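# Guide a ring along a buzz wire to its green end

## Task

Slide the ring along the wire until it reaches the green section at the far end, and leave it hanging there on its own. Nothing, the ring included, may ever touch the thin part of the wire; one touch is a failure. Afterwards release the ring and move the gripper away. The result only counts if the ring stays put without the robot holding it.

## Robot and tools

Robot: two xArm7 arms with parallel grippers, named left_arm and right_arm. The names are labels only, not sides of an image. left_arm sits on the +y side. Bases in the scene frame: left_arm at (-0.043, +0.266, +0.301) m, right_arm at (-0.048, -0.245, +0.301) m. Both are tilted. Mounting plates and a metal frame behind the arms are fixed obstacles.

Scene frame: origin on the table top between the arms. +x points out over the table, +z points up. Results report each gripper's end_effector_position (m) and end_effector_quat_wxyz in this frame, plus linear (m/s) and angular (rad/s) velocities. That point lies between the closed finger pads, roughly 2 cm behind the fingertips. The fingers point along the gripper's +z axis and close along its y axis. Printed hand positions can be off, more so at long reach.

execute_actions takes "actions", a list holding one item or none, and an optional "pictures" boolean (images come by default).
- Empty list: moves nothing and returns the current state.
- Motion item {"rows": [...], "steps": n}: n is 1 to 15 control steps of 1/30 s, default 15. Each row is used for one step. If there are fewer rows than steps, the last row repeats.
- Wait item {"steps": n} with no rows: n is up to 300 steps, counted from the previous result. Your thinking time counts toward it.

Each row is a single list of 16 numbers covering both arms, even if only one moves. The order is: left_arm's 7 joint targets, then its opening, then right_arm's 7 joint targets, then its opening.
- Joint numbers are absolute target angles in radians, on the same scale as the Joint positions line. They are not offsets.
- Joint order and stated ranges: waist -6.283 to 6.283; shoulder -2.059 to 2.094; upper arm roll -6.283 to 6.283; elbow -0.192 to 3.927; forearm roll -6.283 to 6.283; wrist pitch -1.693 to 3.142; wrist roll -6.283 to 6.283.
- A call is refused, and nothing is sent, if a target is more than 0.010 rad beyond a range end and also further out than the last reported angle. True ends can differ from the stated ones by up to 0.010 rad. Targets past a real end are clipped there, and the result may say "joint sent to its limit". A missing message does not prove there is more room.
- Opening ranges from -1 (closed) to +1 (fully open, pad gap 0.084 m).

Motion limits: joint targets move at up to 3.14 rad/s and take 0.16 s to reach that speed. Each arm's joints are timed to arrive together. On any step, a target is kept within 0.623 rad of the measured angle. If the targets would put the gripper more than 70 mm from where it is, they are scaled back. Between calls the arms keep heading for the last row sent. They stop once motion has nearly ceased or a step is HELD.

Result lines:
- Joint positions and Joint velocities: per arm, 7 joints plus the pad gap in m.
- grip_measured: the measured opening on the command scale.
- Joint torques: raw drive output with offsets and noise, not contact force.
- "joint command not followed": a clearance check changed or blocked some targets.
- HELD: marks steps where your row was not sent in full.
- MOTOR HOT: appears from 65 °C. At 80 °C an OVER-TEMPERATURE FAULT brakes that arm until it cools.
- TORQUE FAULT: occurs when contact torque reaches a load limit. Limits in N m: waist 46, shoulder 46, upper arm roll 27.6, elbow 27.6, forearm roll 27.6, wrist pitch 18.4, wrist roll 18.4. The arm backs off, pauses 10 s and drops the rest of the call.

Gripping: to hold the ring, command an opening well below grip_measured; a larger gap squeezes harder. The force is up to about 24 N per pad. Closing fast can press harder. When closing, the fingertips move about 10 mm further along +z.

zoom_image(camera, region): camera is "cam_left_wrist" or "cam_right_wrist", both 896x504. region is [x0, y0, x1, y1] in pixels from the top-left corner, at most 504x504. It returns an enlarged crop of that camera's latest image. In a camera's optical frame, +z is forward, +x is image right and +y is image down.

show_instructions() shows the scene's reference pages. read_manual(section="licences") returns licence text. finished_scene(scene) ends scene 1 or 2 permanently and reports success. A reply with no tool call ends all remaining scenes.

Cautions:
- Never let the ring, fingers or arm touch the thin wire.
- Do not drop the ring, slam it or push hard.
- Keep the arms from hitting each other.
- Knock nothing off the table.
- Loose objects may get brief outside pushes.
- Release only once the ring hangs on the green part, then pull the gripper clear.
- Moving smoothly and promptly is better.

Each tool is called by a JSON object that holds its "name" and its "arguments", one argument or row to a line.

Reference images:

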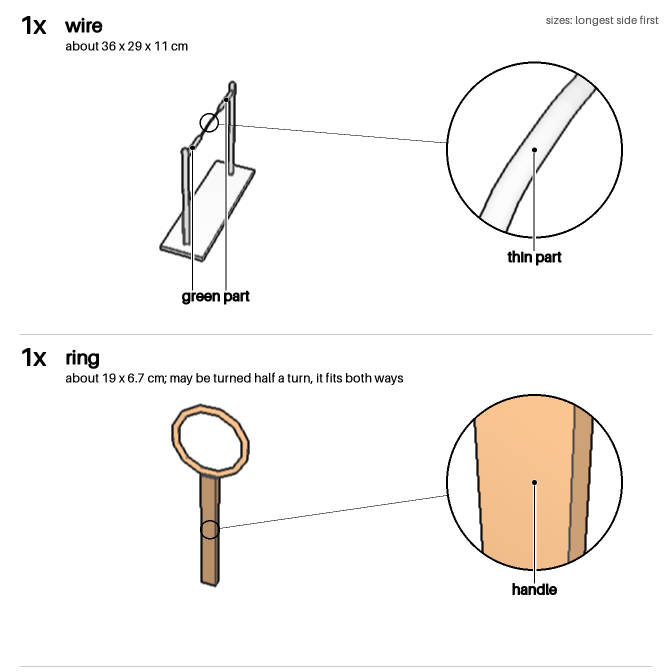

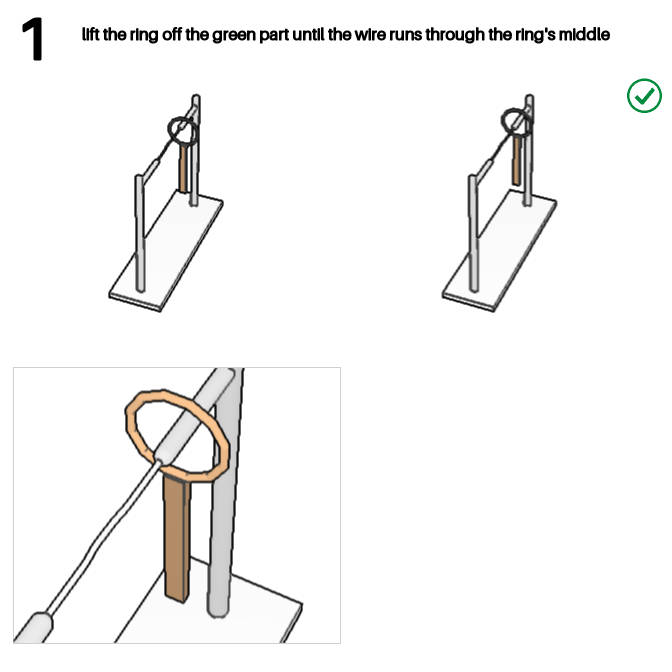

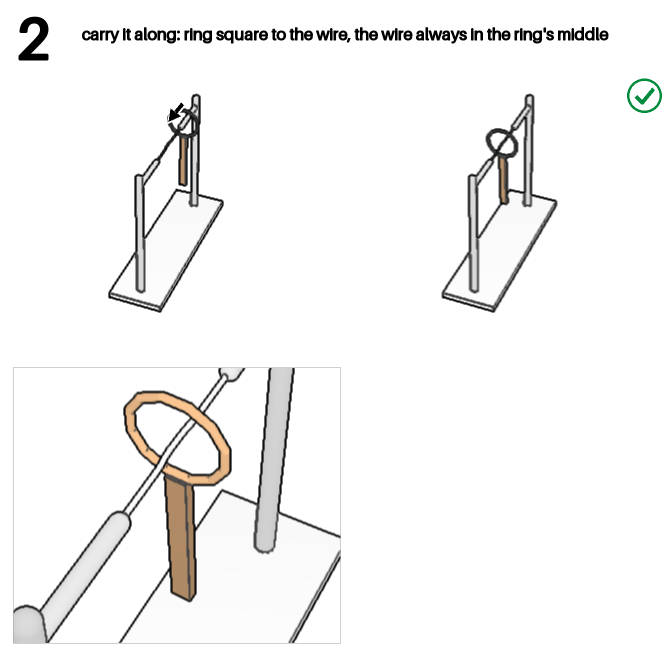

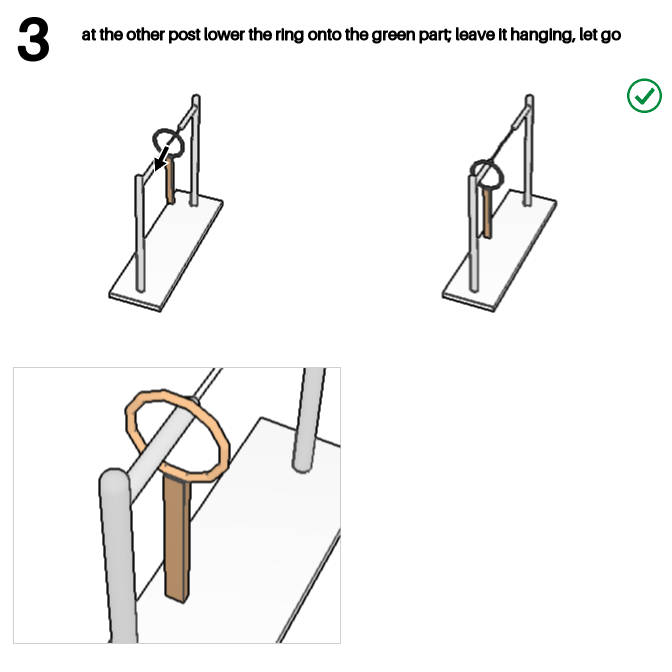

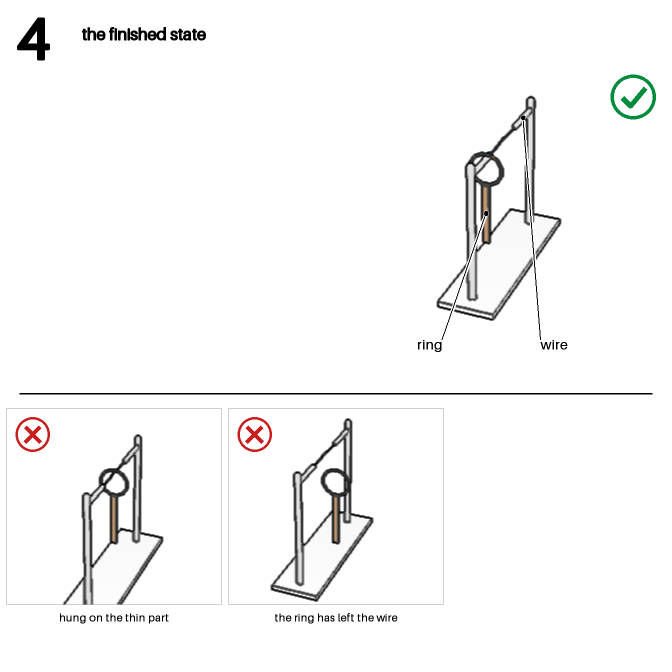

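## Session

{"name": "execute_actions", "arguments": {
  "actions": []
}}

Scene clock: 0.00 s of 4600.00 s.
left_arm: end_effector_position=(+0.3856, +0.5828, +0.3313) grip_measured=+1.00 end_effector_quat_wxyz=(-0.470, +0.281, +0.814, +0.195) end_effector_velocity=(-0.000, +0.000, +0.000) end_effector_angular_velocity=(+0.001, -0.000, +0.001) | right_arm: end_effector_position=(+0.5675, +0.0164, +0.3513) grip_measured=+1.00 end_effector_quat_wxyz=(+0.632, -0.169, +0.651, -0.387) end_effector_velocity=(-0.001, +0.001, -0.000) end_effector_angular_velocity=(-0.001, +0.001, +0.003)
Joint positions: left_arm=[ 1.515 -1.404 -1.267  1.105  0.225  1.544  3.884  0.084] | right_arm=[ 0.688  1.257  0.074  1.487 -2.716  2.15  -1.9    0.084]
Joint velocities: left_arm=[ 0.    -0.     0.001 -0.     0.    -0.    -0.001 -0.   ] | right_arm=[ 0.     0.    -0.    -0.002 -0.    -0.    -0.    -0.   ]
Joint torques (N m, as the arm reports them, + toward a larger angle): no reading

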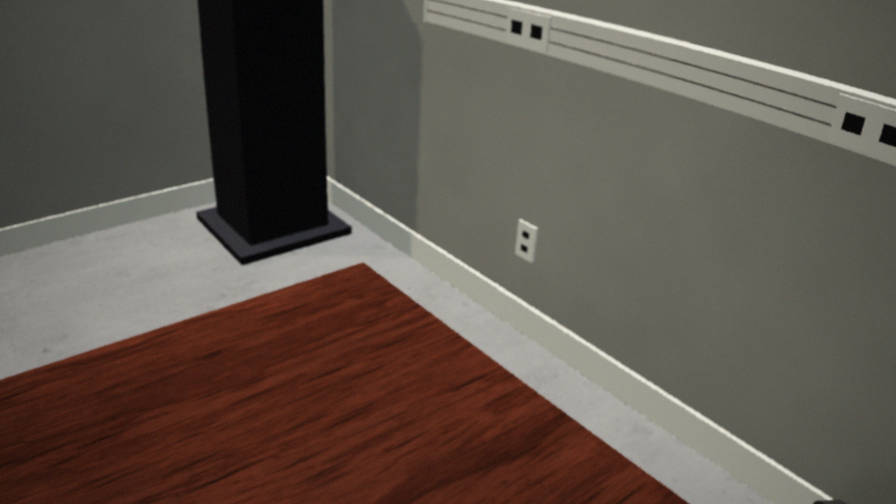

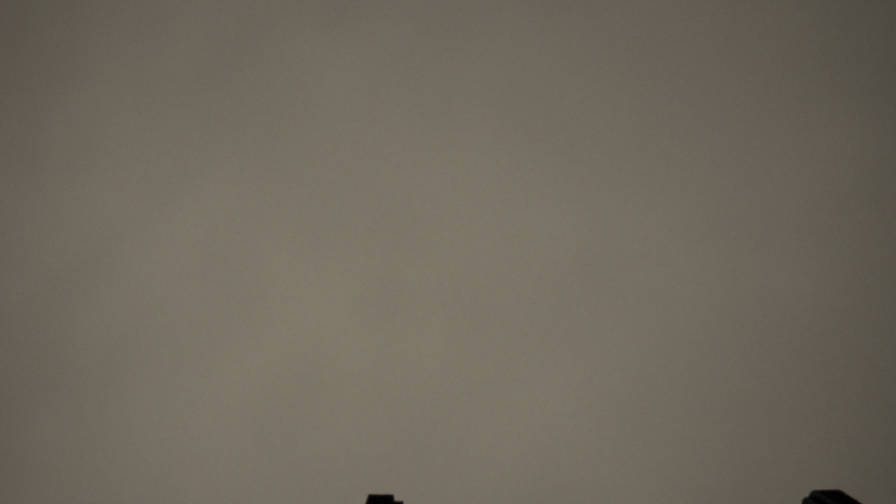

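{"name": "execute_actions", "arguments": {
  "actions": [
    {"rows":[[1.515,-1.404,-1.267,1.5,-1.098,1.75,2.37,1,0.688,1.257,0.074,1.487,-2.716,2.15,-1.9,1]],"steps":15}
  ],
  "pictures": false
}}

{"name": "execute_actions", "arguments": {
  "actions": [
    {"steps":20}
  ]
}}

Scene clock: 69.00 s of 4600.00 s.
left_arm: end_effector_position=(+0.4498, +0.4192, +0.3251) grip_measured=+1.00 end_effector_quat_wxyz=(-0.301, -0.007, +0.951, +0.071) end_effector_velocity=(+0.118, -0.405, +0.006) end_effector_angular_velocity=(-0.446, -0.612, +1.588) | right_arm: end_effector_position=(+0.5677, +0.0162, +0.3516) grip_measured=+1.00 end_effector_quat_wxyz=(+0.632, -0.169, +0.650, -0.387) end_effector_velocity=(-0.000, -0.000, -0.001) end_effector_angular_velocity=(-0.002, -0.000, +0.001)
Joint positions: left_arm=[ 1.514 -1.404 -1.267  1.365 -0.335  1.679  3.323  0.084] | right_arm=[ 0.688  1.257  0.074  1.487 -2.716  2.15  -1.9    0.084]
Joint velocities: left_arm=[ 0.    -0.001  0.001  0.365 -1.378  0.192 -1.376 -0.   ] | right_arm=[-0.    -0.    -0.002 -0.001 -0.    -0.     0.    -0.   ]
Joint torques (N m, as the arm reports them, + toward a larger angle): left_arm=[-22.01   5.23   8.99   6.92   0.38   0.05  -0.4 ] | right_arm=[ 32.37 -17.28  16.4    5.99  -1.98   0.84  -0.46]
Steps of this call (steps 1 to 90: nothing new was sent; then 65.50 s passed at rest; steps 91 to 105: all 15 steps of this action). Readings (joint positions):
91: left_arm=[1.515 -1.404 -1.267 1.105 0.225 1.545 3.883] | right_arm=[0.688 1.257 0.074 1.487 -2.716 2.150 -1.900]
92: left_arm=[1.515 -1.403 -1.267 1.108 0.218 1.547 3.876] | right_arm=[0.688 1.257 0.074 1.487 -2.716 2.150 -1.900]
94: left_arm=[1.517 -1.403 -1.266 1.143 0.158 1.568 3.815] | right_arm=[0.688 1.257 0.074 1.487 -2.716 2.150 -1.900]
98: left_arm=[1.514 -1.404 -1.267 1.252 -0.021 1.619 3.637] | right_arm=[0.688 1.257 0.074 1.487 -2.716 2.150 -1.900]
105: the state above

Scene clock: 69.67 s of 4600.00 s.
left_arm: end_effector_position=(+0.5151, +0.2098, +0.3846) grip_measured=+1.00 end_effector_quat_wxyz=(-0.316, -0.436, +0.826, -0.168) end_effector_velocity=(+0.010, -0.023, +0.013) end_effector_angular_velocity=(-0.042, +0.100, +0.189) | right_arm: end_effector_position=(+0.5677, +0.0162, +0.3516) grip_measured=+1.00 end_effector_quat_wxyz=(+0.632, -0.169, +0.650, -0.387) end_effector_velocity=(+0.000, -0.000, -0.000) end_effector_angular_velocity=(-0.000, +0.000, -0.001)
Joint positions: left_arm=[ 1.514 -1.404 -1.267  1.499 -1.089  1.749  2.384  0.084] | right_arm=[ 0.688  1.257  0.074  1.487 -2.716  2.15  -1.9    0.084]
Joint velocities: left_arm=[ 0.01   0.003  0.004  0.004 -0.122  0.011 -0.194 -0.   ] | right_arm=[-0.001 -0.     0.     0.001 -0.    -0.    -0.     0.   ]
Joint torques (N m, as the arm reports them, + toward a larger angle): left_arm=[-23.24   7.06   8.39   7.58  -0.95   0.12  -0.22] | right_arm=[ 32.32 -16.9   16.46   5.93  -2.12   0.82  -0.47]
Steps of this call (steps 1 to 20: the robot went on to your last target). Readings (joint positions):
1: left_arm=[1.514 -1.404 -1.267 1.376 -0.381 1.685 3.277] | right_arm=[0.688 1.257 0.074 1.487 -2.716 2.150 -1.900]
2: left_arm=[1.515 -1.404 -1.267 1.387 -0.428 1.691 3.230] | right_arm=[0.688 1.257 0.074 1.487 -2.716 2.150 -1.900]
4: left_arm=[1.515 -1.404 -1.267 1.406 -0.522 1.701 3.136] | right_arm=[0.688 1.257 0.074 1.487 -2.716 2.150 -1.900]
8: left_arm=[1.515 -1.404 -1.267 1.437 -0.707 1.717 2.936] | right_arm=[0.688 1.257 0.074 1.487 -2.716 2.150 -1.900]
20: the state above

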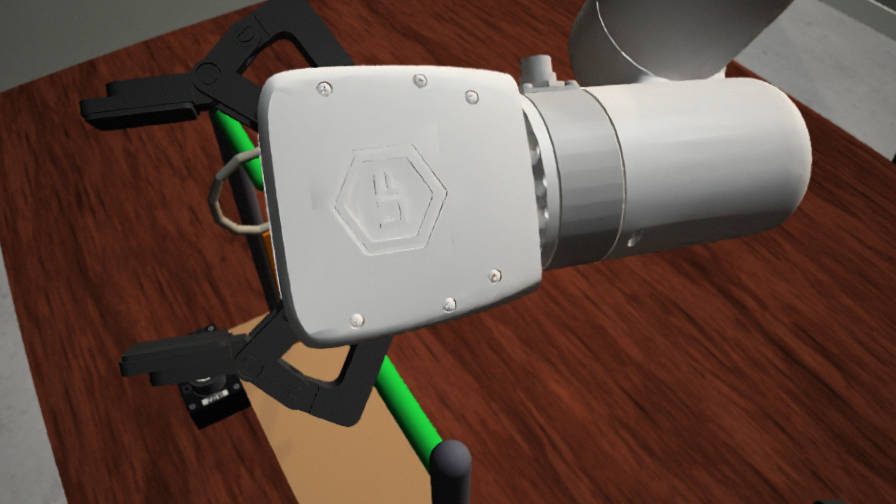

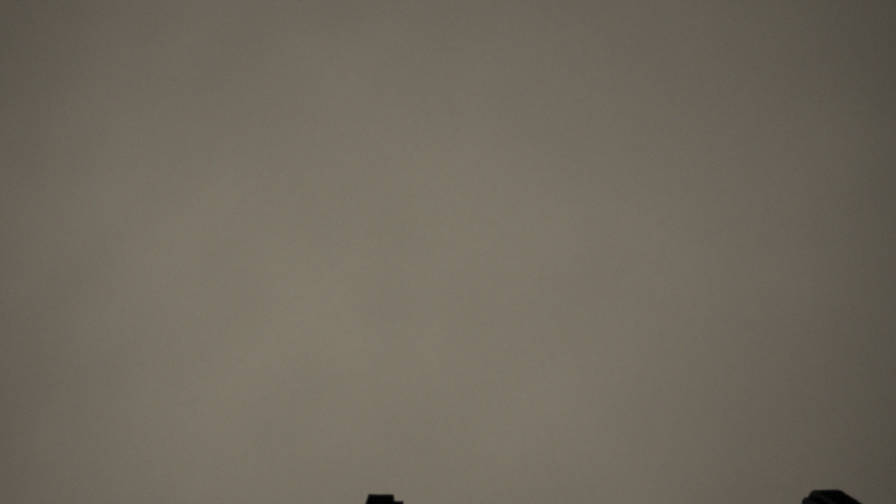

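{"name": "execute_actions", "arguments": {
  "actions": [
    {"rows":[[1.515,-1.404,-1.267,1.5,-1.098,1.75,2.37,1,0.72,1.225,0.074,1.487,-2.716,2.15,-1.9,1],[1.515,-1.404,-1.267,1.5,-1.098,1.75,2.37,1,0.76,1.185,0.074,1.487,-2.716,2.15,-1.9,1],[1.515,-1.404,-1.267,1.5,-1.098,1.75,2.37,1,0.81,1.135,0.074,1.487,-2.716,2.15,-1.9,1]],"steps":12}
  ],
  "pictures": false
}}

{"name": "execute_actions", "arguments": {
  "actions": [
    {"rows":[[1.515,-1.404,-1.267,1.5,-1.098,1.75,2.37,1,0.81,0.7,0.074,1.487,-2.716,2.15,-1.9,1]],"steps":15}
  ]
}}

Scene clock: 103.70 s of 4600.00 s.
left_arm: end_effector_position=(+0.5159, +0.2078, +0.3859) grip_measured=+1.00 end_effector_quat_wxyz=(-0.318, -0.441, +0.822, -0.170) end_effector_velocity=(-0.001, -0.001, -0.000) end_effector_angular_velocity=(-0.000, +0.003, -0.001) | right_arm: end_effector_position=(+0.5883, +0.0018, +0.4633) grip_measured=+1.00 end_effector_quat_wxyz=(+0.673, -0.098, +0.631, -0.374) end_effector_velocity=(+0.004, -0.011, +0.049) end_effector_angular_velocity=(+0.022, -0.063, -0.005)
Joint positions: left_arm=[ 1.515 -1.404 -1.267  1.5   -1.098  1.75   2.37   0.084] | right_arm=[ 0.806  1.14   0.077  1.489 -2.717  2.151 -1.9    0.084]
Joint velocities: left_arm=[-0.    -0.    -0.002 -0.     0.     0.001 -0.001 -0.   ] | right_arm=[ 0.068 -0.068 -0.028 -0.027  0.007 -0.006  0.     0.   ]
Joint torques (N m, as the arm reports them, + toward a larger angle): left_arm=[-24.7    7.06   8.55   8.02  -1.59  -0.04  -0.46] | right_arm=[ 26.3  -13.46  13.42   6.2   -1.86   0.53  -0.43]
Steps of this call (steps 1 to 30: the robot went on to your last target; steps 31 to 90: nothing new was sent; then 30.63 s passed at rest; steps 91 to 102: all 12 steps of this action). Readings (joint positions):
91: left_arm=[1.515 -1.404 -1.267 1.500 -1.098 1.750 2.370] | right_arm=[0.688 1.257 0.074 1.487 -2.716 2.150 -1.900]
92: left_arm=[1.515 -1.404 -1.267 1.500 -1.098 1.750 2.370] | right_arm=[0.691 1.254 0.073 1.486 -2.716 2.150 -1.900]
94: left_arm=[1.515 -1.404 -1.267 1.500 -1.098 1.750 2.370] | right_arm=[0.712 1.233 0.070 1.483 -2.715 2.149 -1.900]
98: left_arm=[1.515 -1.404 -1.267 1.500 -1.098 1.750 2.370] | right_arm=[0.775 1.170 0.076 1.489 -2.717 2.150 -1.900]
102: the state above

Scene clock: 104.20 s of 4600.00 s.
left_arm: end_effector_position=(+0.5159, +0.2078, +0.3859) grip_measured=+1.00 end_effector_quat_wxyz=(-0.318, -0.441, +0.822, -0.170) end_effector_velocity=(+0.000, -0.000, +0.000) end_effector_angular_velocity=(+0.000, -0.000, -0.000) | right_arm: end_effector_position=(+0.6665, -0.1338, +0.5600) grip_measured=+1.00 end_effector_quat_wxyz=(+0.659, +0.031, +0.629, -0.412) end_effector_velocity=(+0.128, -0.332, +0.208) end_effector_angular_velocity=(+0.284, -0.204, -0.498)
Joint positions: left_arm=[ 1.515 -1.404 -1.267  1.5   -1.098  1.75   2.37   0.084] | right_arm=[ 0.808  0.866  0.074  1.487 -2.716  2.15  -1.9    0.084]
Joint velocities: left_arm=[-0.    -0.    -0.001  0.    -0.    -0.001 -0.001  0.   ] | right_arm=[ 0.007 -0.612  0.002 -0.003 -0.    -0.    -0.     0.   ]
Joint torques (N m, as the arm reports them, + toward a larger angle): left_arm=[-23.69   7.07   8.44   8.01  -1.6   -0.06  -0.42] | right_arm=[ 32.99 -15.91  16.31   7.95  -2.48   0.44  -0.4 ]
Steps of this call (steps 1 to 15: all 15 steps of this action). Readings (joint positions):
1: left_arm=[1.515 -1.404 -1.267 1.500 -1.098 1.750 2.370] | right_arm=[0.808 1.138 0.076 1.488 -2.716 2.150 -1.900]
2: left_arm=[1.515 -1.404 -1.267 1.500 -1.098 1.750 2.370] | right_arm=[0.808 1.133 0.075 1.486 -2.716 2.150 -1.900]
4: left_arm=[1.515 -1.404 -1.267 1.500 -1.098 1.750 2.370] | right_arm=[0.807 1.098 0.074 1.480 -2.715 2.148 -1.900]
8: left_arm=[1.515 -1.404 -1.267 1.500 -1.098 1.750 2.370] | right_arm=[0.807 1.008 0.073 1.488 -2.716 2.150 -1.900]
15: the state above

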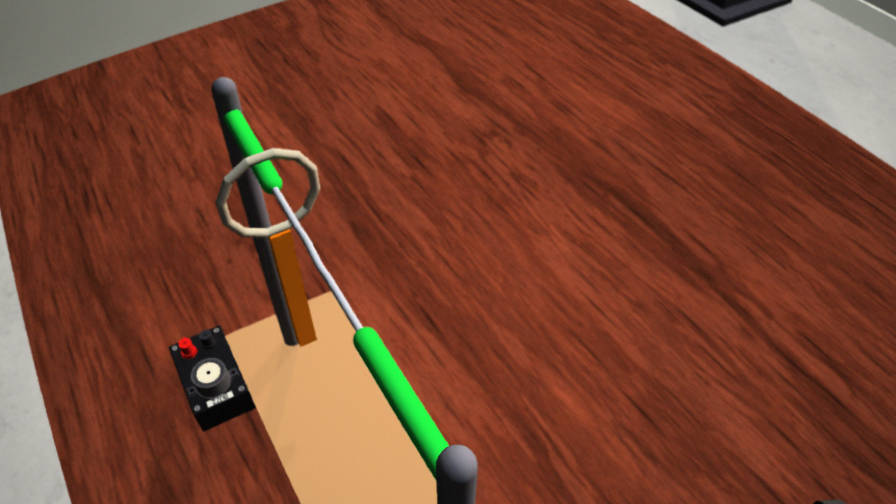

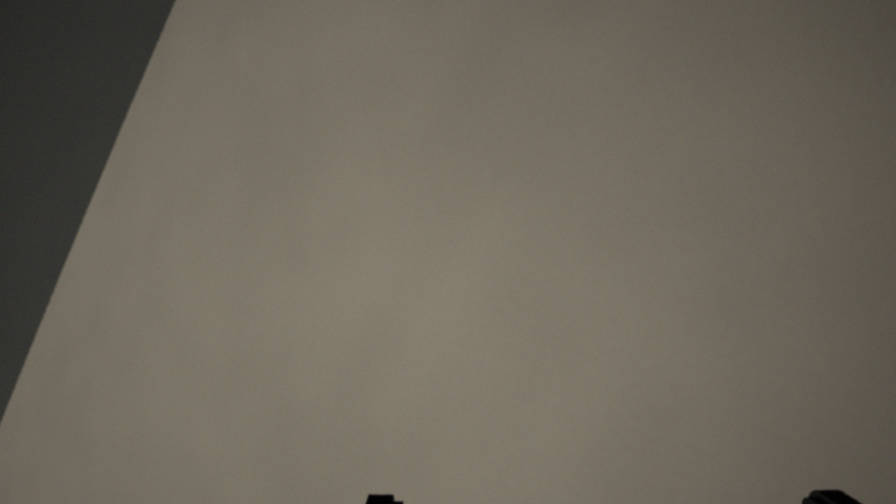

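{"name": "execute_actions", "arguments": {
  "actions": [
    {"rows":[[1.515,-1.404,-1.267,1.5,-1.098,1.75,2.37,1,0.338,1.202,0.606,0.825,-3.1416,2.423,-4.035,0.1]],"steps":15}
  ],
  "pictures": false
}}

{"name": "execute_actions", "arguments": {
  "actions": [
    {"steps":40}
  ]
}}

Scene clock: 224.70 s of 4600.00 s.
left_arm: end_effector_position=(+0.5159, +0.2078, +0.3859) grip_measured=+1.00 end_effector_quat_wxyz=(-0.318, -0.441, +0.822, -0.170) end_effector_velocity=(-0.000, -0.000, -0.000) end_effector_angular_velocity=(-0.001, +0.000, -0.001) | right_arm: end_effector_position=(+0.6074, -0.0940, +0.5205) grip_measured=+0.09 end_effector_quat_wxyz=(+0.638, -0.096, +0.625, -0.440) end_effector_velocity=(-0.247, +0.248, -0.192) end_effector_angular_velocity=(-0.656, +0.460, +0.534)
Joint positions: left_arm=[ 1.515 -1.404 -1.267  1.5   -1.098  1.75   2.37   0.084] | right_arm=[ 0.641  0.88   0.264  1.253 -2.868  2.247 -2.159  0.048]
Joint velocities: left_arm=[ 0.    -0.    -0.001  0.    -0.     0.     0.    -0.   ] | right_arm=[-0.39   0.414  0.439 -0.547 -0.352  0.225 -0.735 -0.001]
Joint torques (N m, as the arm reports them, + toward a larger angle): left_arm=[-24.24   7.58   8.41   7.7   -1.76  -0.06  -0.52] | right_arm=[ 31.   -15.07  19.05   6.05  -1.93   0.21  -0.64]
Steps of this call (steps 1 to 30: the robot went on to your last target; steps 31 to 90: nothing new was sent; then 117.00 s passed at rest; steps 91 to 105: all 15 steps of this action). Readings (joint positions):
91: left_arm=[1.515 -1.404 -1.267 1.500 -1.098 1.750 2.370] | right_arm=[0.810 0.700 0.074 1.487 -2.716 2.150 -1.900]
92: left_arm=[1.515 -1.404 -1.267 1.500 -1.098 1.750 2.370] | right_arm=[0.806 0.703 0.079 1.483 -2.720 2.154 -1.907]
94: left_arm=[1.515 -1.404 -1.267 1.500 -1.098 1.750 2.370] | right_arm=[0.781 0.726 0.109 1.454 -2.744 2.169 -1.940]
98: left_arm=[1.515 -1.404 -1.267 1.500 -1.098 1.750 2.370] | right_arm=[0.730 0.785 0.163 1.378 -2.788 2.196 -2.010]
105: the state above

Scene clock: 226.03 s of 4600.00 s.
left_arm: end_effector_position=(+0.5159, +0.2078, +0.3859) grip_measured=+1.00 end_effector_quat_wxyz=(-0.318, -0.441, +0.822, -0.170) end_effector_velocity=(-0.000, -0.000, -0.000) end_effector_angular_velocity=(-0.000, -0.000, -0.001) | right_arm: end_effector_position=(+0.3995, +0.0056, +0.4427) grip_measured=+0.09 end_effector_quat_wxyz=(-0.236, +0.667, -0.235, +0.667) end_effector_velocity=(-0.001, +0.000, -0.000) end_effector_angular_velocity=(-0.007, +0.001, +0.003)
Joint positions: left_arm=[ 1.515 -1.404 -1.267  1.5   -1.098  1.75   2.37   0.084] | right_arm=[ 0.338  1.202  0.606  0.825 -3.142  2.423 -4.034  0.048]
Joint velocities: left_arm=[ 0.    -0.    -0.     0.     0.     0.     0.001 -0.   ] | right_arm=[-0.001  0.001  0.001 -0.003 -0.    -0.    -0.008  0.   ]
Joint torques (N m, as the arm reports them, + toward a larger angle): left_arm=[-24.06   6.93   8.42   8.24  -1.59  -0.07  -0.35] | right_arm=[ 24.36 -10.39  19.12   0.78  -2.56  -0.19  -0.37]
Steps of this call (steps 1 to 40: the robot went on to your last target). Readings (joint positions):
1: left_arm=[1.515 -1.404 -1.267 1.500 -1.098 1.750 2.370] | right_arm=[0.628 0.894 0.278 1.235 -2.880 2.255 -2.184]
2: left_arm=[1.515 -1.404 -1.267 1.500 -1.098 1.750 2.370] | right_arm=[0.615 0.908 0.293 1.216 -2.892 2.262 -2.211]
4: left_arm=[1.515 -1.404 -1.267 1.500 -1.098 1.750 2.370] | right_arm=[0.588 0.936 0.323 1.178 -2.916 2.278 -2.269]
8: left_arm=[1.515 -1.404 -1.267 1.500 -1.098 1.750 2.370] | right_arm=[0.533 0.995 0.386 1.100 -2.966 2.310 -2.406]
40: the state above

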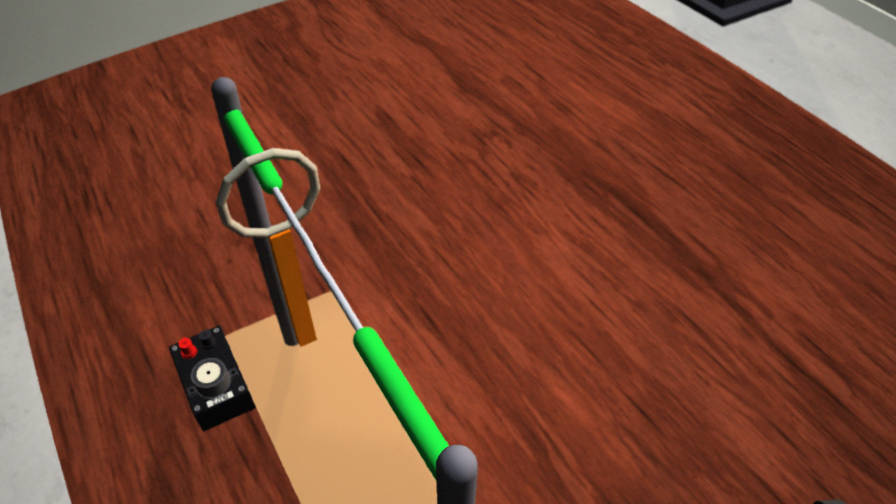

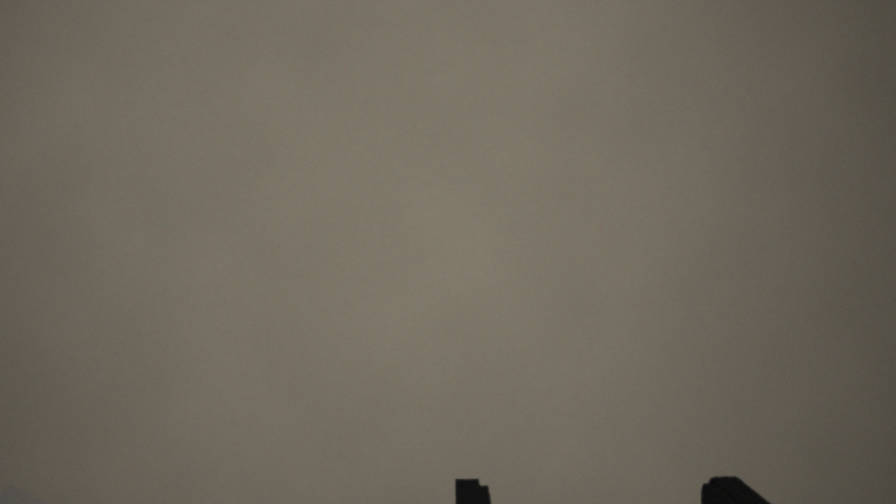

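{"name": "execute_actions", "arguments": {
  "actions": [
    {"rows":[[1.515,-1.404,-1.267,1.5,-1.098,1.75,2.37,1,0.3,1.212,0.27,0.825,-3.1416,2.423,-4.035,0.1]],"steps":15}
  ]
}}

Scene clock: 232.03 s of 4600.00 s.
left_arm: end_effector_position=(+0.5159, +0.2078, +0.3859) grip_measured=+1.00 end_effector_quat_wxyz=(-0.318, -0.441, +0.822, -0.170) end_effector_velocity=(-0.000, -0.000, +0.000) end_effector_angular_velocity=(-0.001, -0.000, -0.001) | right_arm: end_effector_position=(+0.4022, -0.0220, +0.2946) grip_measured=+0.09 end_effector_quat_wxyz=(-0.117, +0.697, -0.120, +0.697) end_effector_velocity=(-0.000, -0.025, -0.068) end_effector_angular_velocity=(-0.170, -0.011, +0.005)
Joint positions: left_arm=[ 1.515 -1.404 -1.267  1.5   -1.098  1.75   2.37   0.084] | right_arm=[ 0.299  1.212  0.281  0.825 -3.141  2.423 -4.035  0.048]
Joint velocities: left_arm=[-0.     0.     0.     0.001 -0.     0.001  0.     0.   ] | right_arm=[-0.009  0.002 -0.171 -0.002 -0.006  0.001  0.     0.   ]
Joint torques (N m, as the arm reports them, + toward a larger angle): left_arm=[-24.37   7.39   8.72   8.15  -1.61  -0.01  -0.36] | right_arm=[ 28.13 -10.26  22.29  -1.03  -2.79   0.44  -0.33]
Steps of this call (steps 1 to 30: the robot went on to your last target; steps 31 to 90: nothing new was sent; then 2.50 s passed at rest; steps 91 to 105: all 15 steps of this action). Readings (joint positions):
91: left_arm=[1.515 -1.404 -1.267 1.500 -1.098 1.750 2.370] | right_arm=[0.338 1.202 0.606 0.825 -3.142 2.423 -4.035]
92: left_arm=[1.515 -1.404 -1.267 1.500 -1.098 1.750 2.370] | right_arm=[0.338 1.202 0.601 0.825 -3.142 2.423 -4.035]
94: left_arm=[1.515 -1.404 -1.267 1.500 -1.098 1.750 2.370] | right_arm=[0.336 1.203 0.555 0.825 -3.143 2.423 -4.035]
98: left_arm=[1.515 -1.404 -1.267 1.500 -1.098 1.750 2.370] | right_arm=[0.317 1.207 0.431 0.825 -3.141 2.423 -4.035]
105: the state above

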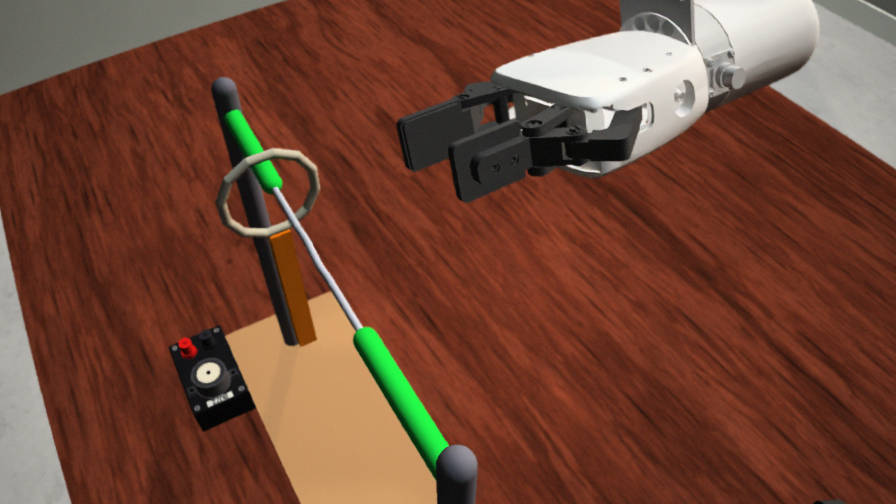

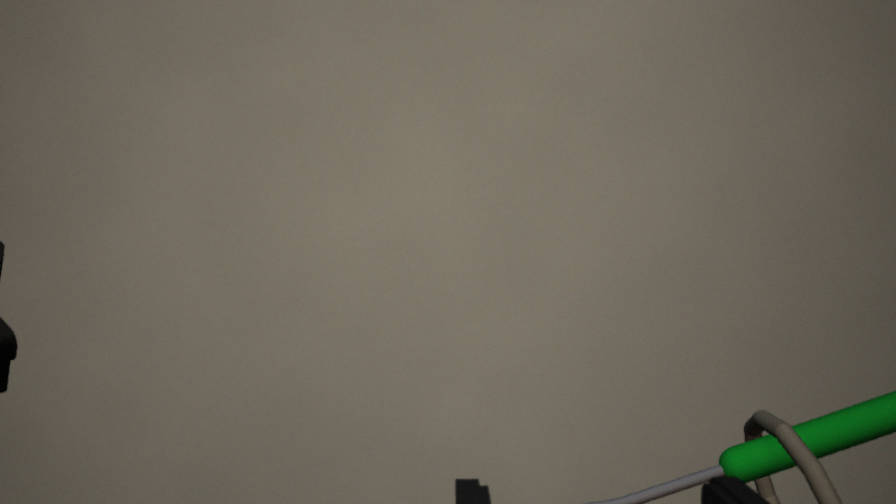

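Clear. Continue down.

{"name": "execute_actions", "arguments": {
  "actions": [
    {"rows":[[1.515,-1.404,-1.267,1.5,-1.098,1.75,2.37,1,0.2653,1.2215,-0.0426,0.8254,-3.1416,2.4228,-4.0346,0.1]],"steps":15}
  ],
  "pictures": false
}}

{"name": "execute_actions", "arguments": {
  "actions": [
    {"steps":10}
  ]
}}

Scene clock: 238.67 s of 4600.00 s.
left_arm: end_effector_position=(+0.5159, +0.2078, +0.3859) grip_measured=+1.00 end_effector_quat_wxyz=(-0.318, -0.441, +0.822, -0.170) end_effector_velocity=(-0.000, +0.001, -0.000) end_effector_angular_velocity=(+0.004, +0.001, +0.000) | right_arm: end_effector_position=(+0.3997, -0.0906, +0.1669) grip_measured=+0.09 end_effector_quat_wxyz=(-0.003, +0.708, -0.003, +0.707) end_effector_velocity=(-0.002, -0.018, -0.024) end_effector_angular_velocity=(-0.080, -0.016, +0.018)
Joint positions: left_arm=[ 1.515 -1.404 -1.267  1.5   -1.098  1.75   2.37   0.084] | right_arm=[ 0.265  1.221 -0.035  0.825 -3.141  2.423 -4.035  0.048]
Joint velocities: left_arm=[ 0.    -0.     0.001 -0.     0.003  0.    -0.    -0.   ] | right_arm=[ 0.009  0.003 -0.091 -0.001 -0.009  0.    -0.    -0.   ]
Joint torques (N m, as the arm reports them, + toward a larger angle): left_arm=[-24.58   7.5    8.34   7.67  -1.95  -0.16  -0.61] | right_arm=[24.61 -9.46 17.31 -2.51 -2.36  1.03 -0.2 ]
Steps of this call (steps 1 to 30: the robot went on to your last target; steps 31 to 90: nothing new was sent; then 3.13 s passed at rest; steps 91 to 105: all 15 steps of this action). Readings (joint positions):
91: left_arm=[1.515 -1.404 -1.267 1.500 -1.098 1.750 2.370] | right_arm=[0.300 1.212 0.270 0.825 -3.142 2.423 -4.035]
92: left_arm=[1.515 -1.404 -1.267 1.500 -1.098 1.750 2.370] | right_arm=[0.300 1.212 0.265 0.825 -3.142 2.423 -4.035]
94: left_arm=[1.515 -1.404 -1.267 1.500 -1.098 1.750 2.370] | right_arm=[0.298 1.213 0.219 0.825 -3.143 2.423 -4.035]
98: left_arm=[1.515 -1.404 -1.267 1.500 -1.098 1.750 2.370] | right_arm=[0.279 1.217 0.095 0.825 -3.141 2.423 -4.035]
105: the state above

Scene clock: 239.00 s of 4600.00 s.
left_arm: end_effector_position=(+0.5159, +0.2078, +0.3859) grip_measured=+1.00 end_effector_quat_wxyz=(-0.318, -0.441, +0.822, -0.170) end_effector_velocity=(+0.000, +0.001, -0.000) end_effector_angular_velocity=(+0.003, +0.000, +0.001) | right_arm: end_effector_position=(+0.3997, -0.0919, +0.1652) grip_measured=+0.09 end_effector_quat_wxyz=(-0.001, +0.707, -0.000, +0.707) end_effector_velocity=(+0.000, -0.002, -0.003) end_effector_angular_velocity=(-0.009, +0.001, -0.000)
Joint positions: left_arm=[ 1.515 -1.404 -1.267  1.5   -1.098  1.75   2.37   0.084] | right_arm=[ 0.266  1.221 -0.042  0.825 -3.142  2.423 -4.035  0.048]
Joint velocities: left_arm=[-0.    -0.     0.    -0.     0.002 -0.001 -0.001 -0.   ] | right_arm=[-0.001 -0.    -0.007 -0.     0.001 -0.    -0.     0.   ]
Joint torques (N m, as the arm reports them, + toward a larger angle): left_arm=[-24.33   7.24   8.55   7.82  -1.79  -0.24  -0.27] | right_arm=[22.47 -9.6  14.89 -2.6  -2.17  1.09 -0.31]
Steps of this call (steps 1 to 10: the robot went on to your last target). Readings (joint positions):
1: left_arm=[1.515 -1.404 -1.267 1.500 -1.098 1.750 2.370] | right_arm=[0.265 1.221 -0.037 0.825 -3.141 2.423 -4.035]
2: left_arm=[1.515 -1.404 -1.267 1.500 -1.098 1.750 2.370] | right_arm=[0.266 1.221 -0.038 0.825 -3.142 2.423 -4.035]
4: left_arm=[1.515 -1.404 -1.267 1.500 -1.098 1.750 2.370] | right_arm=[0.266 1.221 -0.039 0.825 -3.142 2.423 -4.035]
8: left_arm=[1.515 -1.404 -1.267 1.500 -1.098 1.750 2.370] | right_arm=[0.266 1.221 -0.041 0.825 -3.142 2.423 -4.035]
10: the state above

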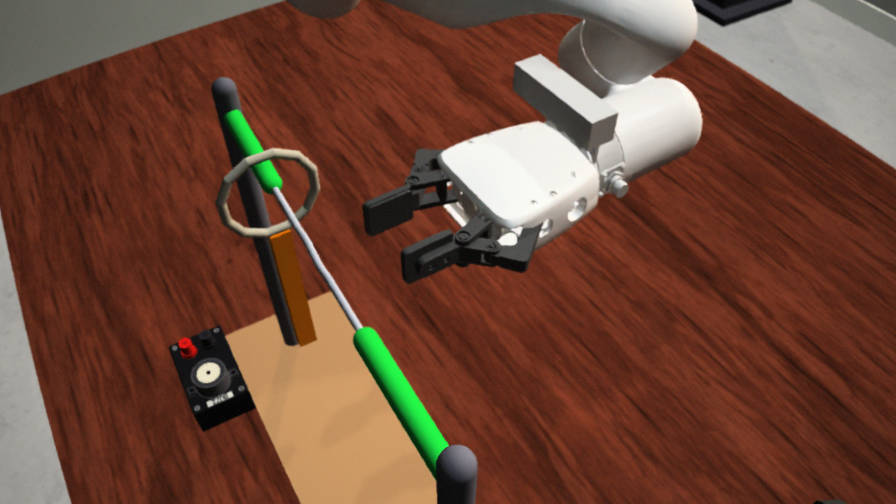

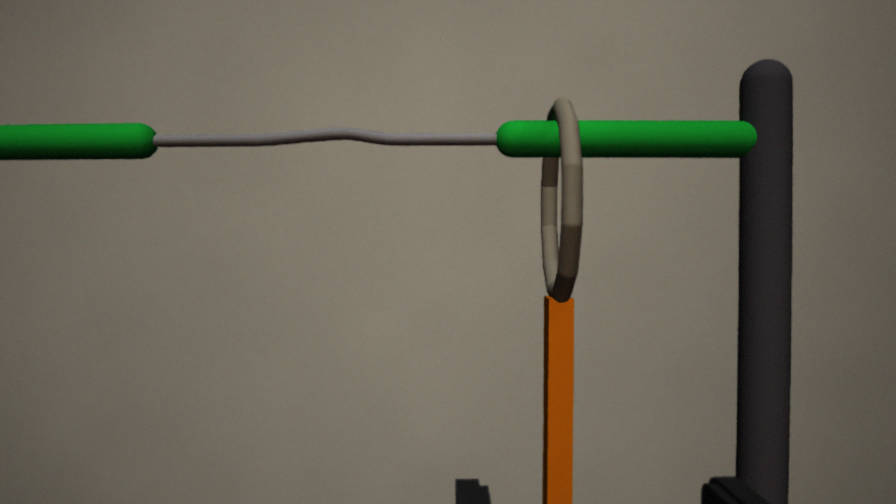

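{"name": "execute_actions", "arguments": {
  "actions": [
    {"rows":[[1.515,-1.404,-1.267,1.5,-1.098,1.75,2.37,1,0.266,1.205,-0.043,0.835,-3.1416,2.397,-4.034,0.1],[1.515,-1.404,-1.267,1.5,-1.098,1.75,2.37,1,0.267,1.19,-0.044,0.845,-3.1416,2.371,-4.034,0.1],[1.515,-1.404,-1.267,1.5,-1.098,1.75,2.37,1,0.268,1.174,-0.045,0.855,-3.1416,2.345,-4.033,0.1],[1.515,-1.404,-1.267,1.5,-1.098,1.75,2.37,1,0.268,1.159,-0.046,0.865,-3.1416,2.319,-4.033,0.1],[1.515,-1.404,-1.267,1.5,-1.098,1.75,2.37,1,0.269,1.143,-0.047,0.872,-3.1416,2.296,-4.032,0.1]],"steps":15}
  ]
}}

Scene clock: 268.30 s of 4600.00 s.
left_arm: end_effector_position=(+0.5159, +0.2078, +0.3859) grip_measured=+1.00 end_effector_quat_wxyz=(-0.318, -0.441, +0.822, -0.170) end_effector_velocity=(-0.000, +0.000, -0.000) end_effector_angular_velocity=(+0.001, +0.001, -0.001) | right_arm: end_effector_position=(+0.4413, -0.0919, +0.1628) grip_measured=+0.09 end_effector_quat_wxyz=(-0.001, +0.708, +0.001, +0.707) end_effector_velocity=(+0.000, +0.003, -0.002) end_effector_angular_velocity=(+0.001, +0.011, +0.014)
Joint positions: left_arm=[ 1.515 -1.404 -1.267  1.5   -1.098  1.75   2.37   0.084] | right_arm=[ 0.269  1.144 -0.047  0.871 -3.142  2.298 -4.032  0.048]
Joint velocities: left_arm=[ 0.     0.    -0.     0.     0.001  0.001 -0.     0.   ] | right_arm=[ 0.001 -0.005 -0.     0.    -0.    -0.023  0.001 -0.   ]
Joint torques (N m, as the arm reports them, + toward a larger angle): left_arm=[-24.07   7.27   8.47   8.17  -1.69  -0.09  -0.43] | right_arm=[ 23.27 -11.06  15.06  -1.64  -1.93   1.25  -0.31]
Steps of this call (steps 1 to 15: the robot went on to your last target; steps 16 to 90: nothing new was sent; then 25.80 s passed at rest; steps 91 to 105: all 15 steps of this action). Readings (joint positions):
91: left_arm=[1.515 -1.404 -1.267 1.500 -1.098 1.750 2.370] | right_arm=[0.265 1.221 -0.043 0.825 -3.142 2.423 -4.035]
92: left_arm=[1.515 -1.404 -1.267 1.500 -1.098 1.750 2.370] | right_arm=[0.265 1.220 -0.043 0.826 -3.142 2.419 -4.035]
94: left_arm=[1.515 -1.404 -1.267 1.500 -1.098 1.750 2.370] | right_arm=[0.266 1.208 -0.043 0.833 -3.142 2.398 -4.034]
98: left_arm=[1.515 -1.404 -1.267 1.500 -1.098 1.750 2.370] | right_arm=[0.268 1.163 -0.046 0.862 -3.142 2.330 -4.033]
105: the state above

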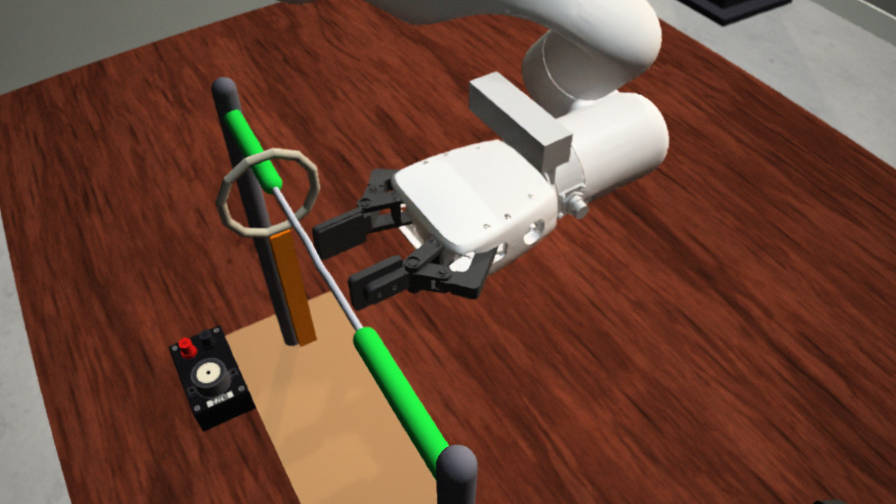

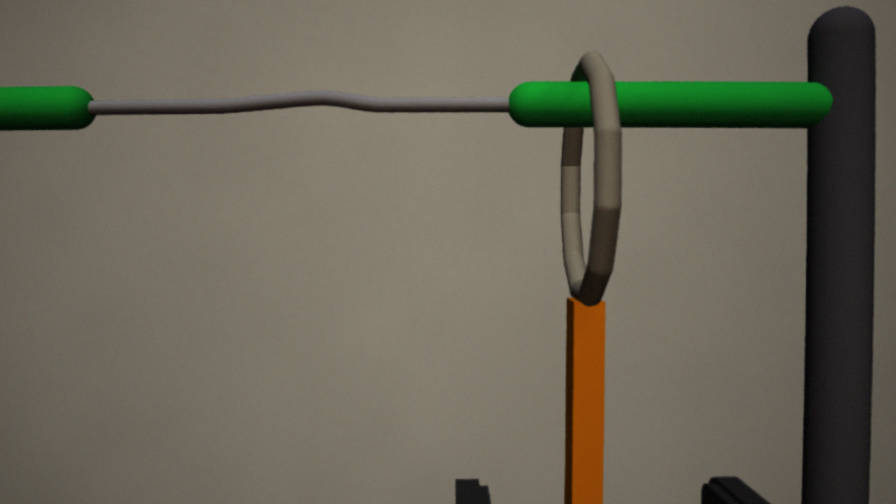

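{"name": "execute_actions", "arguments": {
  "actions": [
    {"rows":[[1.515,-1.404,-1.267,1.5,-1.098,1.75,2.37,1,0.27,1.127,-0.048,0.882,-3.1416,2.27,-4.032,0.1],[1.515,-1.404,-1.267,1.5,-1.098,1.75,2.37,1,0.271,1.111,-0.048,0.893,-3.1416,2.243,-4.031,0.1],[1.515,-1.404,-1.267,1.5,-1.098,1.75,2.37,1,0.272,1.095,-0.049,0.904,-3.1416,2.217,-4.031,0.1],[1.515,-1.404,-1.267,1.5,-1.098,1.75,2.37,1,0.273,1.08,-0.05,0.915,-3.1416,2.19,-4.031,0.1],[1.515,-1.404,-1.267,1.5,-1.098,1.75,2.37,1,0.2732,1.0644,-0.0501,0.9267,-3.1416,2.1643,-4.0305,0.1]],"steps":15}
  ]
}}

Scene clock: 281.80 s of 4600.00 s.
left_arm: end_effector_position=(+0.5159, +0.2078, +0.3859) grip_measured=+1.00 end_effector_quat_wxyz=(-0.318, -0.441, +0.822, -0.170) end_effector_velocity=(-0.000, -0.000, +0.000) end_effector_angular_velocity=(-0.002, +0.001, +0.001) | right_arm: end_effector_position=(+0.4876, -0.0949, +0.1646) grip_measured=+0.09 end_effector_quat_wxyz=(-0.001, +0.707, +0.000, +0.707) end_effector_velocity=(-0.001, +0.003, -0.004) end_effector_angular_velocity=(-0.000, +0.014, +0.016)
Joint positions: left_arm=[ 1.515 -1.404 -1.267  1.5   -1.098  1.75   2.37   0.084] | right_arm=[ 0.273  1.066 -0.05   0.925 -3.142  2.166 -4.031  0.048]
Joint velocities: left_arm=[-0.     0.     0.001 -0.    -0.002  0.002 -0.001  0.   ] | right_arm=[-0.    -0.003 -0.001  0.     0.    -0.025  0.001  0.   ]
Joint torques (N m, as the arm reports them, + toward a larger angle): left_arm=[-25.04   7.47   8.61   7.68  -1.6   -0.17  -0.49] | right_arm=[ 24.52 -11.94  15.33  -0.44  -1.95   1.06  -0.31]
Steps of this call (steps 1 to 15: the robot went on to your last target; steps 16 to 90: nothing new was sent; then 10.00 s passed at rest; steps 91 to 105: all 15 steps of this action). Readings (joint positions):
91: left_arm=[1.515 -1.404 -1.267 1.500 -1.098 1.750 2.370] | right_arm=[0.269 1.143 -0.047 0.872 -3.142 2.296 -4.032]
92: left_arm=[1.515 -1.404 -1.267 1.500 -1.098 1.750 2.370] | right_arm=[0.269 1.141 -0.047 0.873 -3.142 2.292 -4.032]
94: left_arm=[1.515 -1.404 -1.267 1.500 -1.098 1.750 2.370] | right_arm=[0.270 1.130 -0.048 0.880 -3.142 2.271 -4.032]
98: left_arm=[1.515 -1.404 -1.267 1.500 -1.098 1.750 2.370] | right_arm=[0.272 1.085 -0.049 0.913 -3.142 2.201 -4.031]
105: the state above

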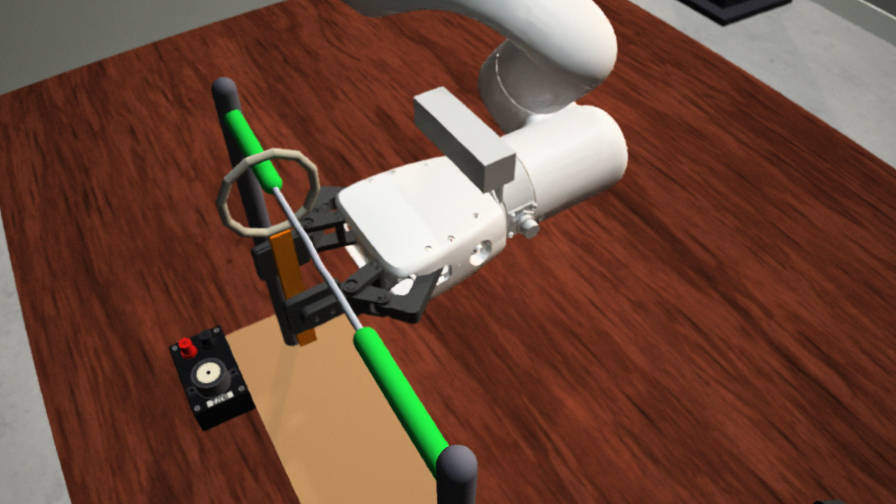

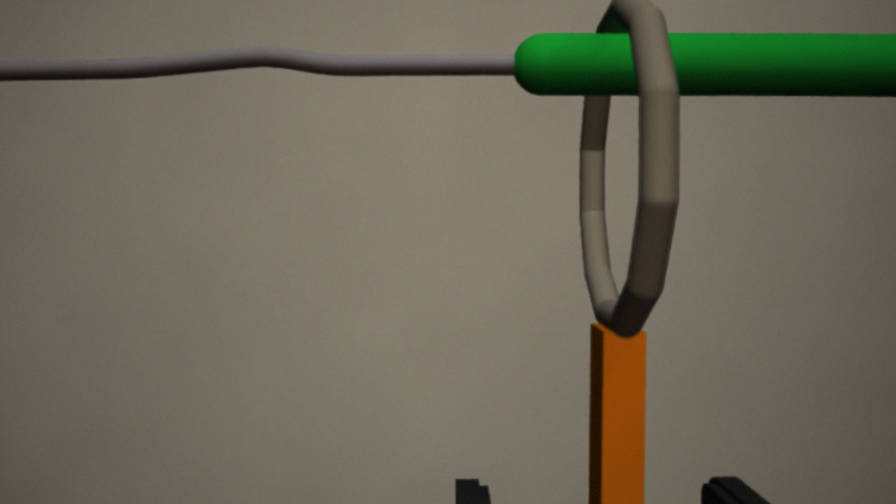

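{"name": "execute_actions", "arguments": {
  "actions": [
    {"rows":[[1.515,-1.404,-1.267,1.5,-1.098,1.75,2.37,1,0.2732,1.0644,-0.0501,0.9267,-3.1416,2.1643,-4.0305,0.0],[1.515,-1.404,-1.267,1.5,-1.098,1.75,2.37,1,0.2732,1.0644,-0.0501,0.9267,-3.1416,2.1643,-4.0305,-0.1],[1.515,-1.404,-1.267,1.5,-1.098,1.75,2.37,1,0.2732,1.0644,-0.0501,0.9267,-3.1416,2.1643,-4.0305,-0.2],[1.515,-1.404,-1.267,1.5,-1.098,1.75,2.37,1,0.2732,1.0644,-0.0501,0.9267,-3.1416,2.1643,-4.0305,-0.3],[1.515,-1.404,-1.267,1.5,-1.098,1.75,2.37,1,0.2732,1.0644,-0.0501,0.9267,-3.1416,2.1643,-4.0305,-0.4],[1.515,-1.404,-1.267,1.5,-1.098,1.75,2.37,1,0.2732,1.0644,-0.0501,0.9267,-3.1416,2.1643,-4.0305,-0.5],[1.515,-1.404,-1.267,1.5,-1.098,1.75,2.37,1,0.2732,1.0644,-0.0501,0.9267,-3.1416,2.1643,-4.0305,-0.57],[1.515,-1.404,-1.267,1.5,-1.098,1.75,2.37,1,0.2732,1.0644,-0.0501,0.9267,-3.1416,2.1643,-4.0305,-0.64],[1.515,-1.404,-1.267,1.5,-1.098,1.75,2.37,1,0.2732,1.0644,-0.0501,0.9267,-3.1416,2.1643,-4.0305,-0.7],[1.515,-1.404,-1.267,1.5,-1.098,1.75,2.37,1,0.2732,1.0644,-0.0501,0.9267,-3.1416,2.1643,-4.0305,-0.75],[1.515,-1.404,-1.267,1.5,-1.098,1.75,2.37,1,0.2732,1.0644,-0.0501,0.9267,-3.1416,2.1643,-4.0305,-0.8],[1.515,-1.404,-1.267,1.5,-1.098,1.75,2.37,1,0.2732,1.0644,-0.0501,0.9267,-3.1416,2.1643,-4.0305,-0.85],[1.515,-1.404,-1.267,1.5,-1.098,1.75,2.37,1,0.2732,1.0644,-0.0501,0.9267,-3.1416,2.1643,-4.0305,-0.9],[1.515,-1.404,-1.267,1.5,-1.098,1.75,2.37,1,0.2732,1.0644,-0.0501,0.9267,-3.1416,2.1643,-4.0305,-0.95],[1.515,-1.404,-1.267,1.5,-1.098,1.75,2.37,1,0.2732,1.0644,-0.0501,0.9267,-3.1416,2.1643,-4.0305,-1.0]],"steps":15}
  ]
}}

Scene clock: 305.17 s of 4600.00 s.
left_arm: end_effector_position=(+0.5159, +0.2078, +0.3859) grip_measured=+1.00 end_effector_quat_wxyz=(-0.318, -0.441, +0.822, -0.170) end_effector_velocity=(-0.000, +0.000, -0.000) end_effector_angular_velocity=(+0.000, -0.001, -0.001) | right_arm: end_effector_position=(+0.4887, -0.0952, +0.1648) grip_measured=-0.83 end_effector_quat_wxyz=(-0.000, +0.707, +0.000, +0.707) end_effector_velocity=(+0.001, +0.000, +0.000) end_effector_angular_velocity=(+0.001, -0.002, +0.000)
Joint positions: left_arm=[ 1.515 -1.404 -1.267  1.5   -1.098  1.75   2.37   0.084] | right_arm=[ 0.273  1.064 -0.05   0.927 -3.142  2.164 -4.03   0.008]
Joint velocities: left_arm=[-0.     0.    -0.    -0.     0.001 -0.001  0.001  0.   ] | right_arm=[ 0.001 -0.    -0.001  0.001 -0.    -0.001  0.001 -0.   ]
Joint torques (N m, as the arm reports them, + toward a larger angle): left_arm=[-24.86   7.39   8.63   7.86  -1.49  -0.05  -0.24] | right_arm=[ 24.98 -11.55  15.44  -0.77  -2.     1.03  -0.24]
Steps of this call (steps 1 to 15: the robot went on to your last target; steps 16 to 90: nothing new was sent; then 19.87 s passed at rest; steps 91 to 105: all 15 steps of this action). Readings (joint positions):
91: left_arm=[1.515 -1.404 -1.267 1.500 -1.098 1.750 2.370] | right_arm=[0.273 1.064 -0.050 0.927 -3.142 2.164 -4.031]
92: left_arm=[1.515 -1.404 -1.267 1.500 -1.098 1.750 2.370] | right_arm=[0.273 1.064 -0.050 0.927 -3.142 2.164 -4.031]
94: left_arm=[1.515 -1.404 -1.267 1.500 -1.098 1.750 2.370] | right_arm=[0.273 1.064 -0.050 0.927 -3.142 2.164 -4.030]
98: left_arm=[1.515 -1.404 -1.267 1.500 -1.098 1.750 2.370] | right_arm=[0.273 1.064 -0.050 0.927 -3.142 2.164 -4.030]
105: the state above

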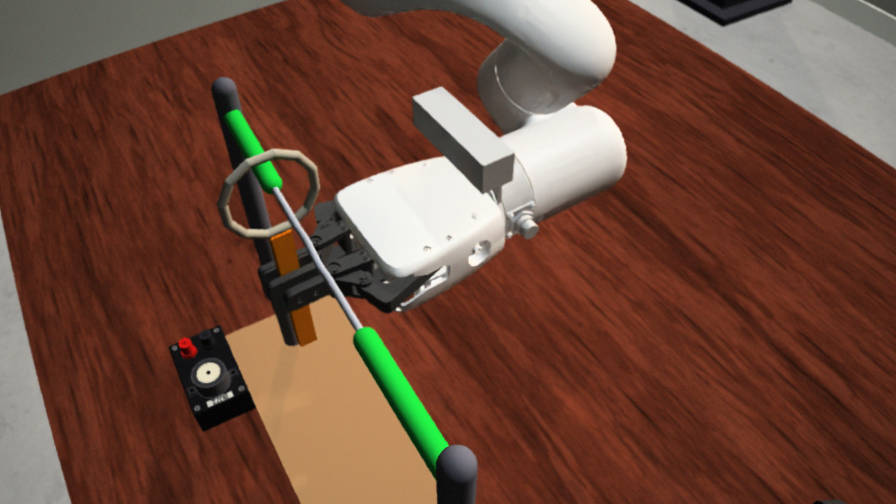

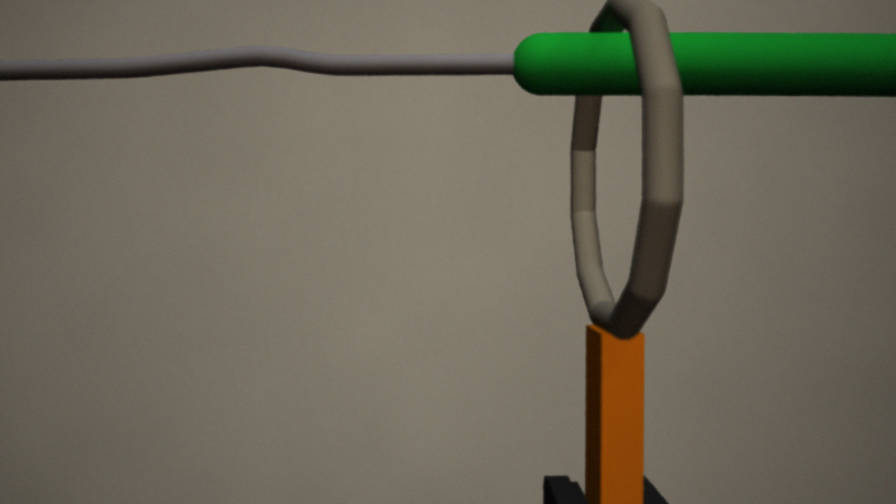

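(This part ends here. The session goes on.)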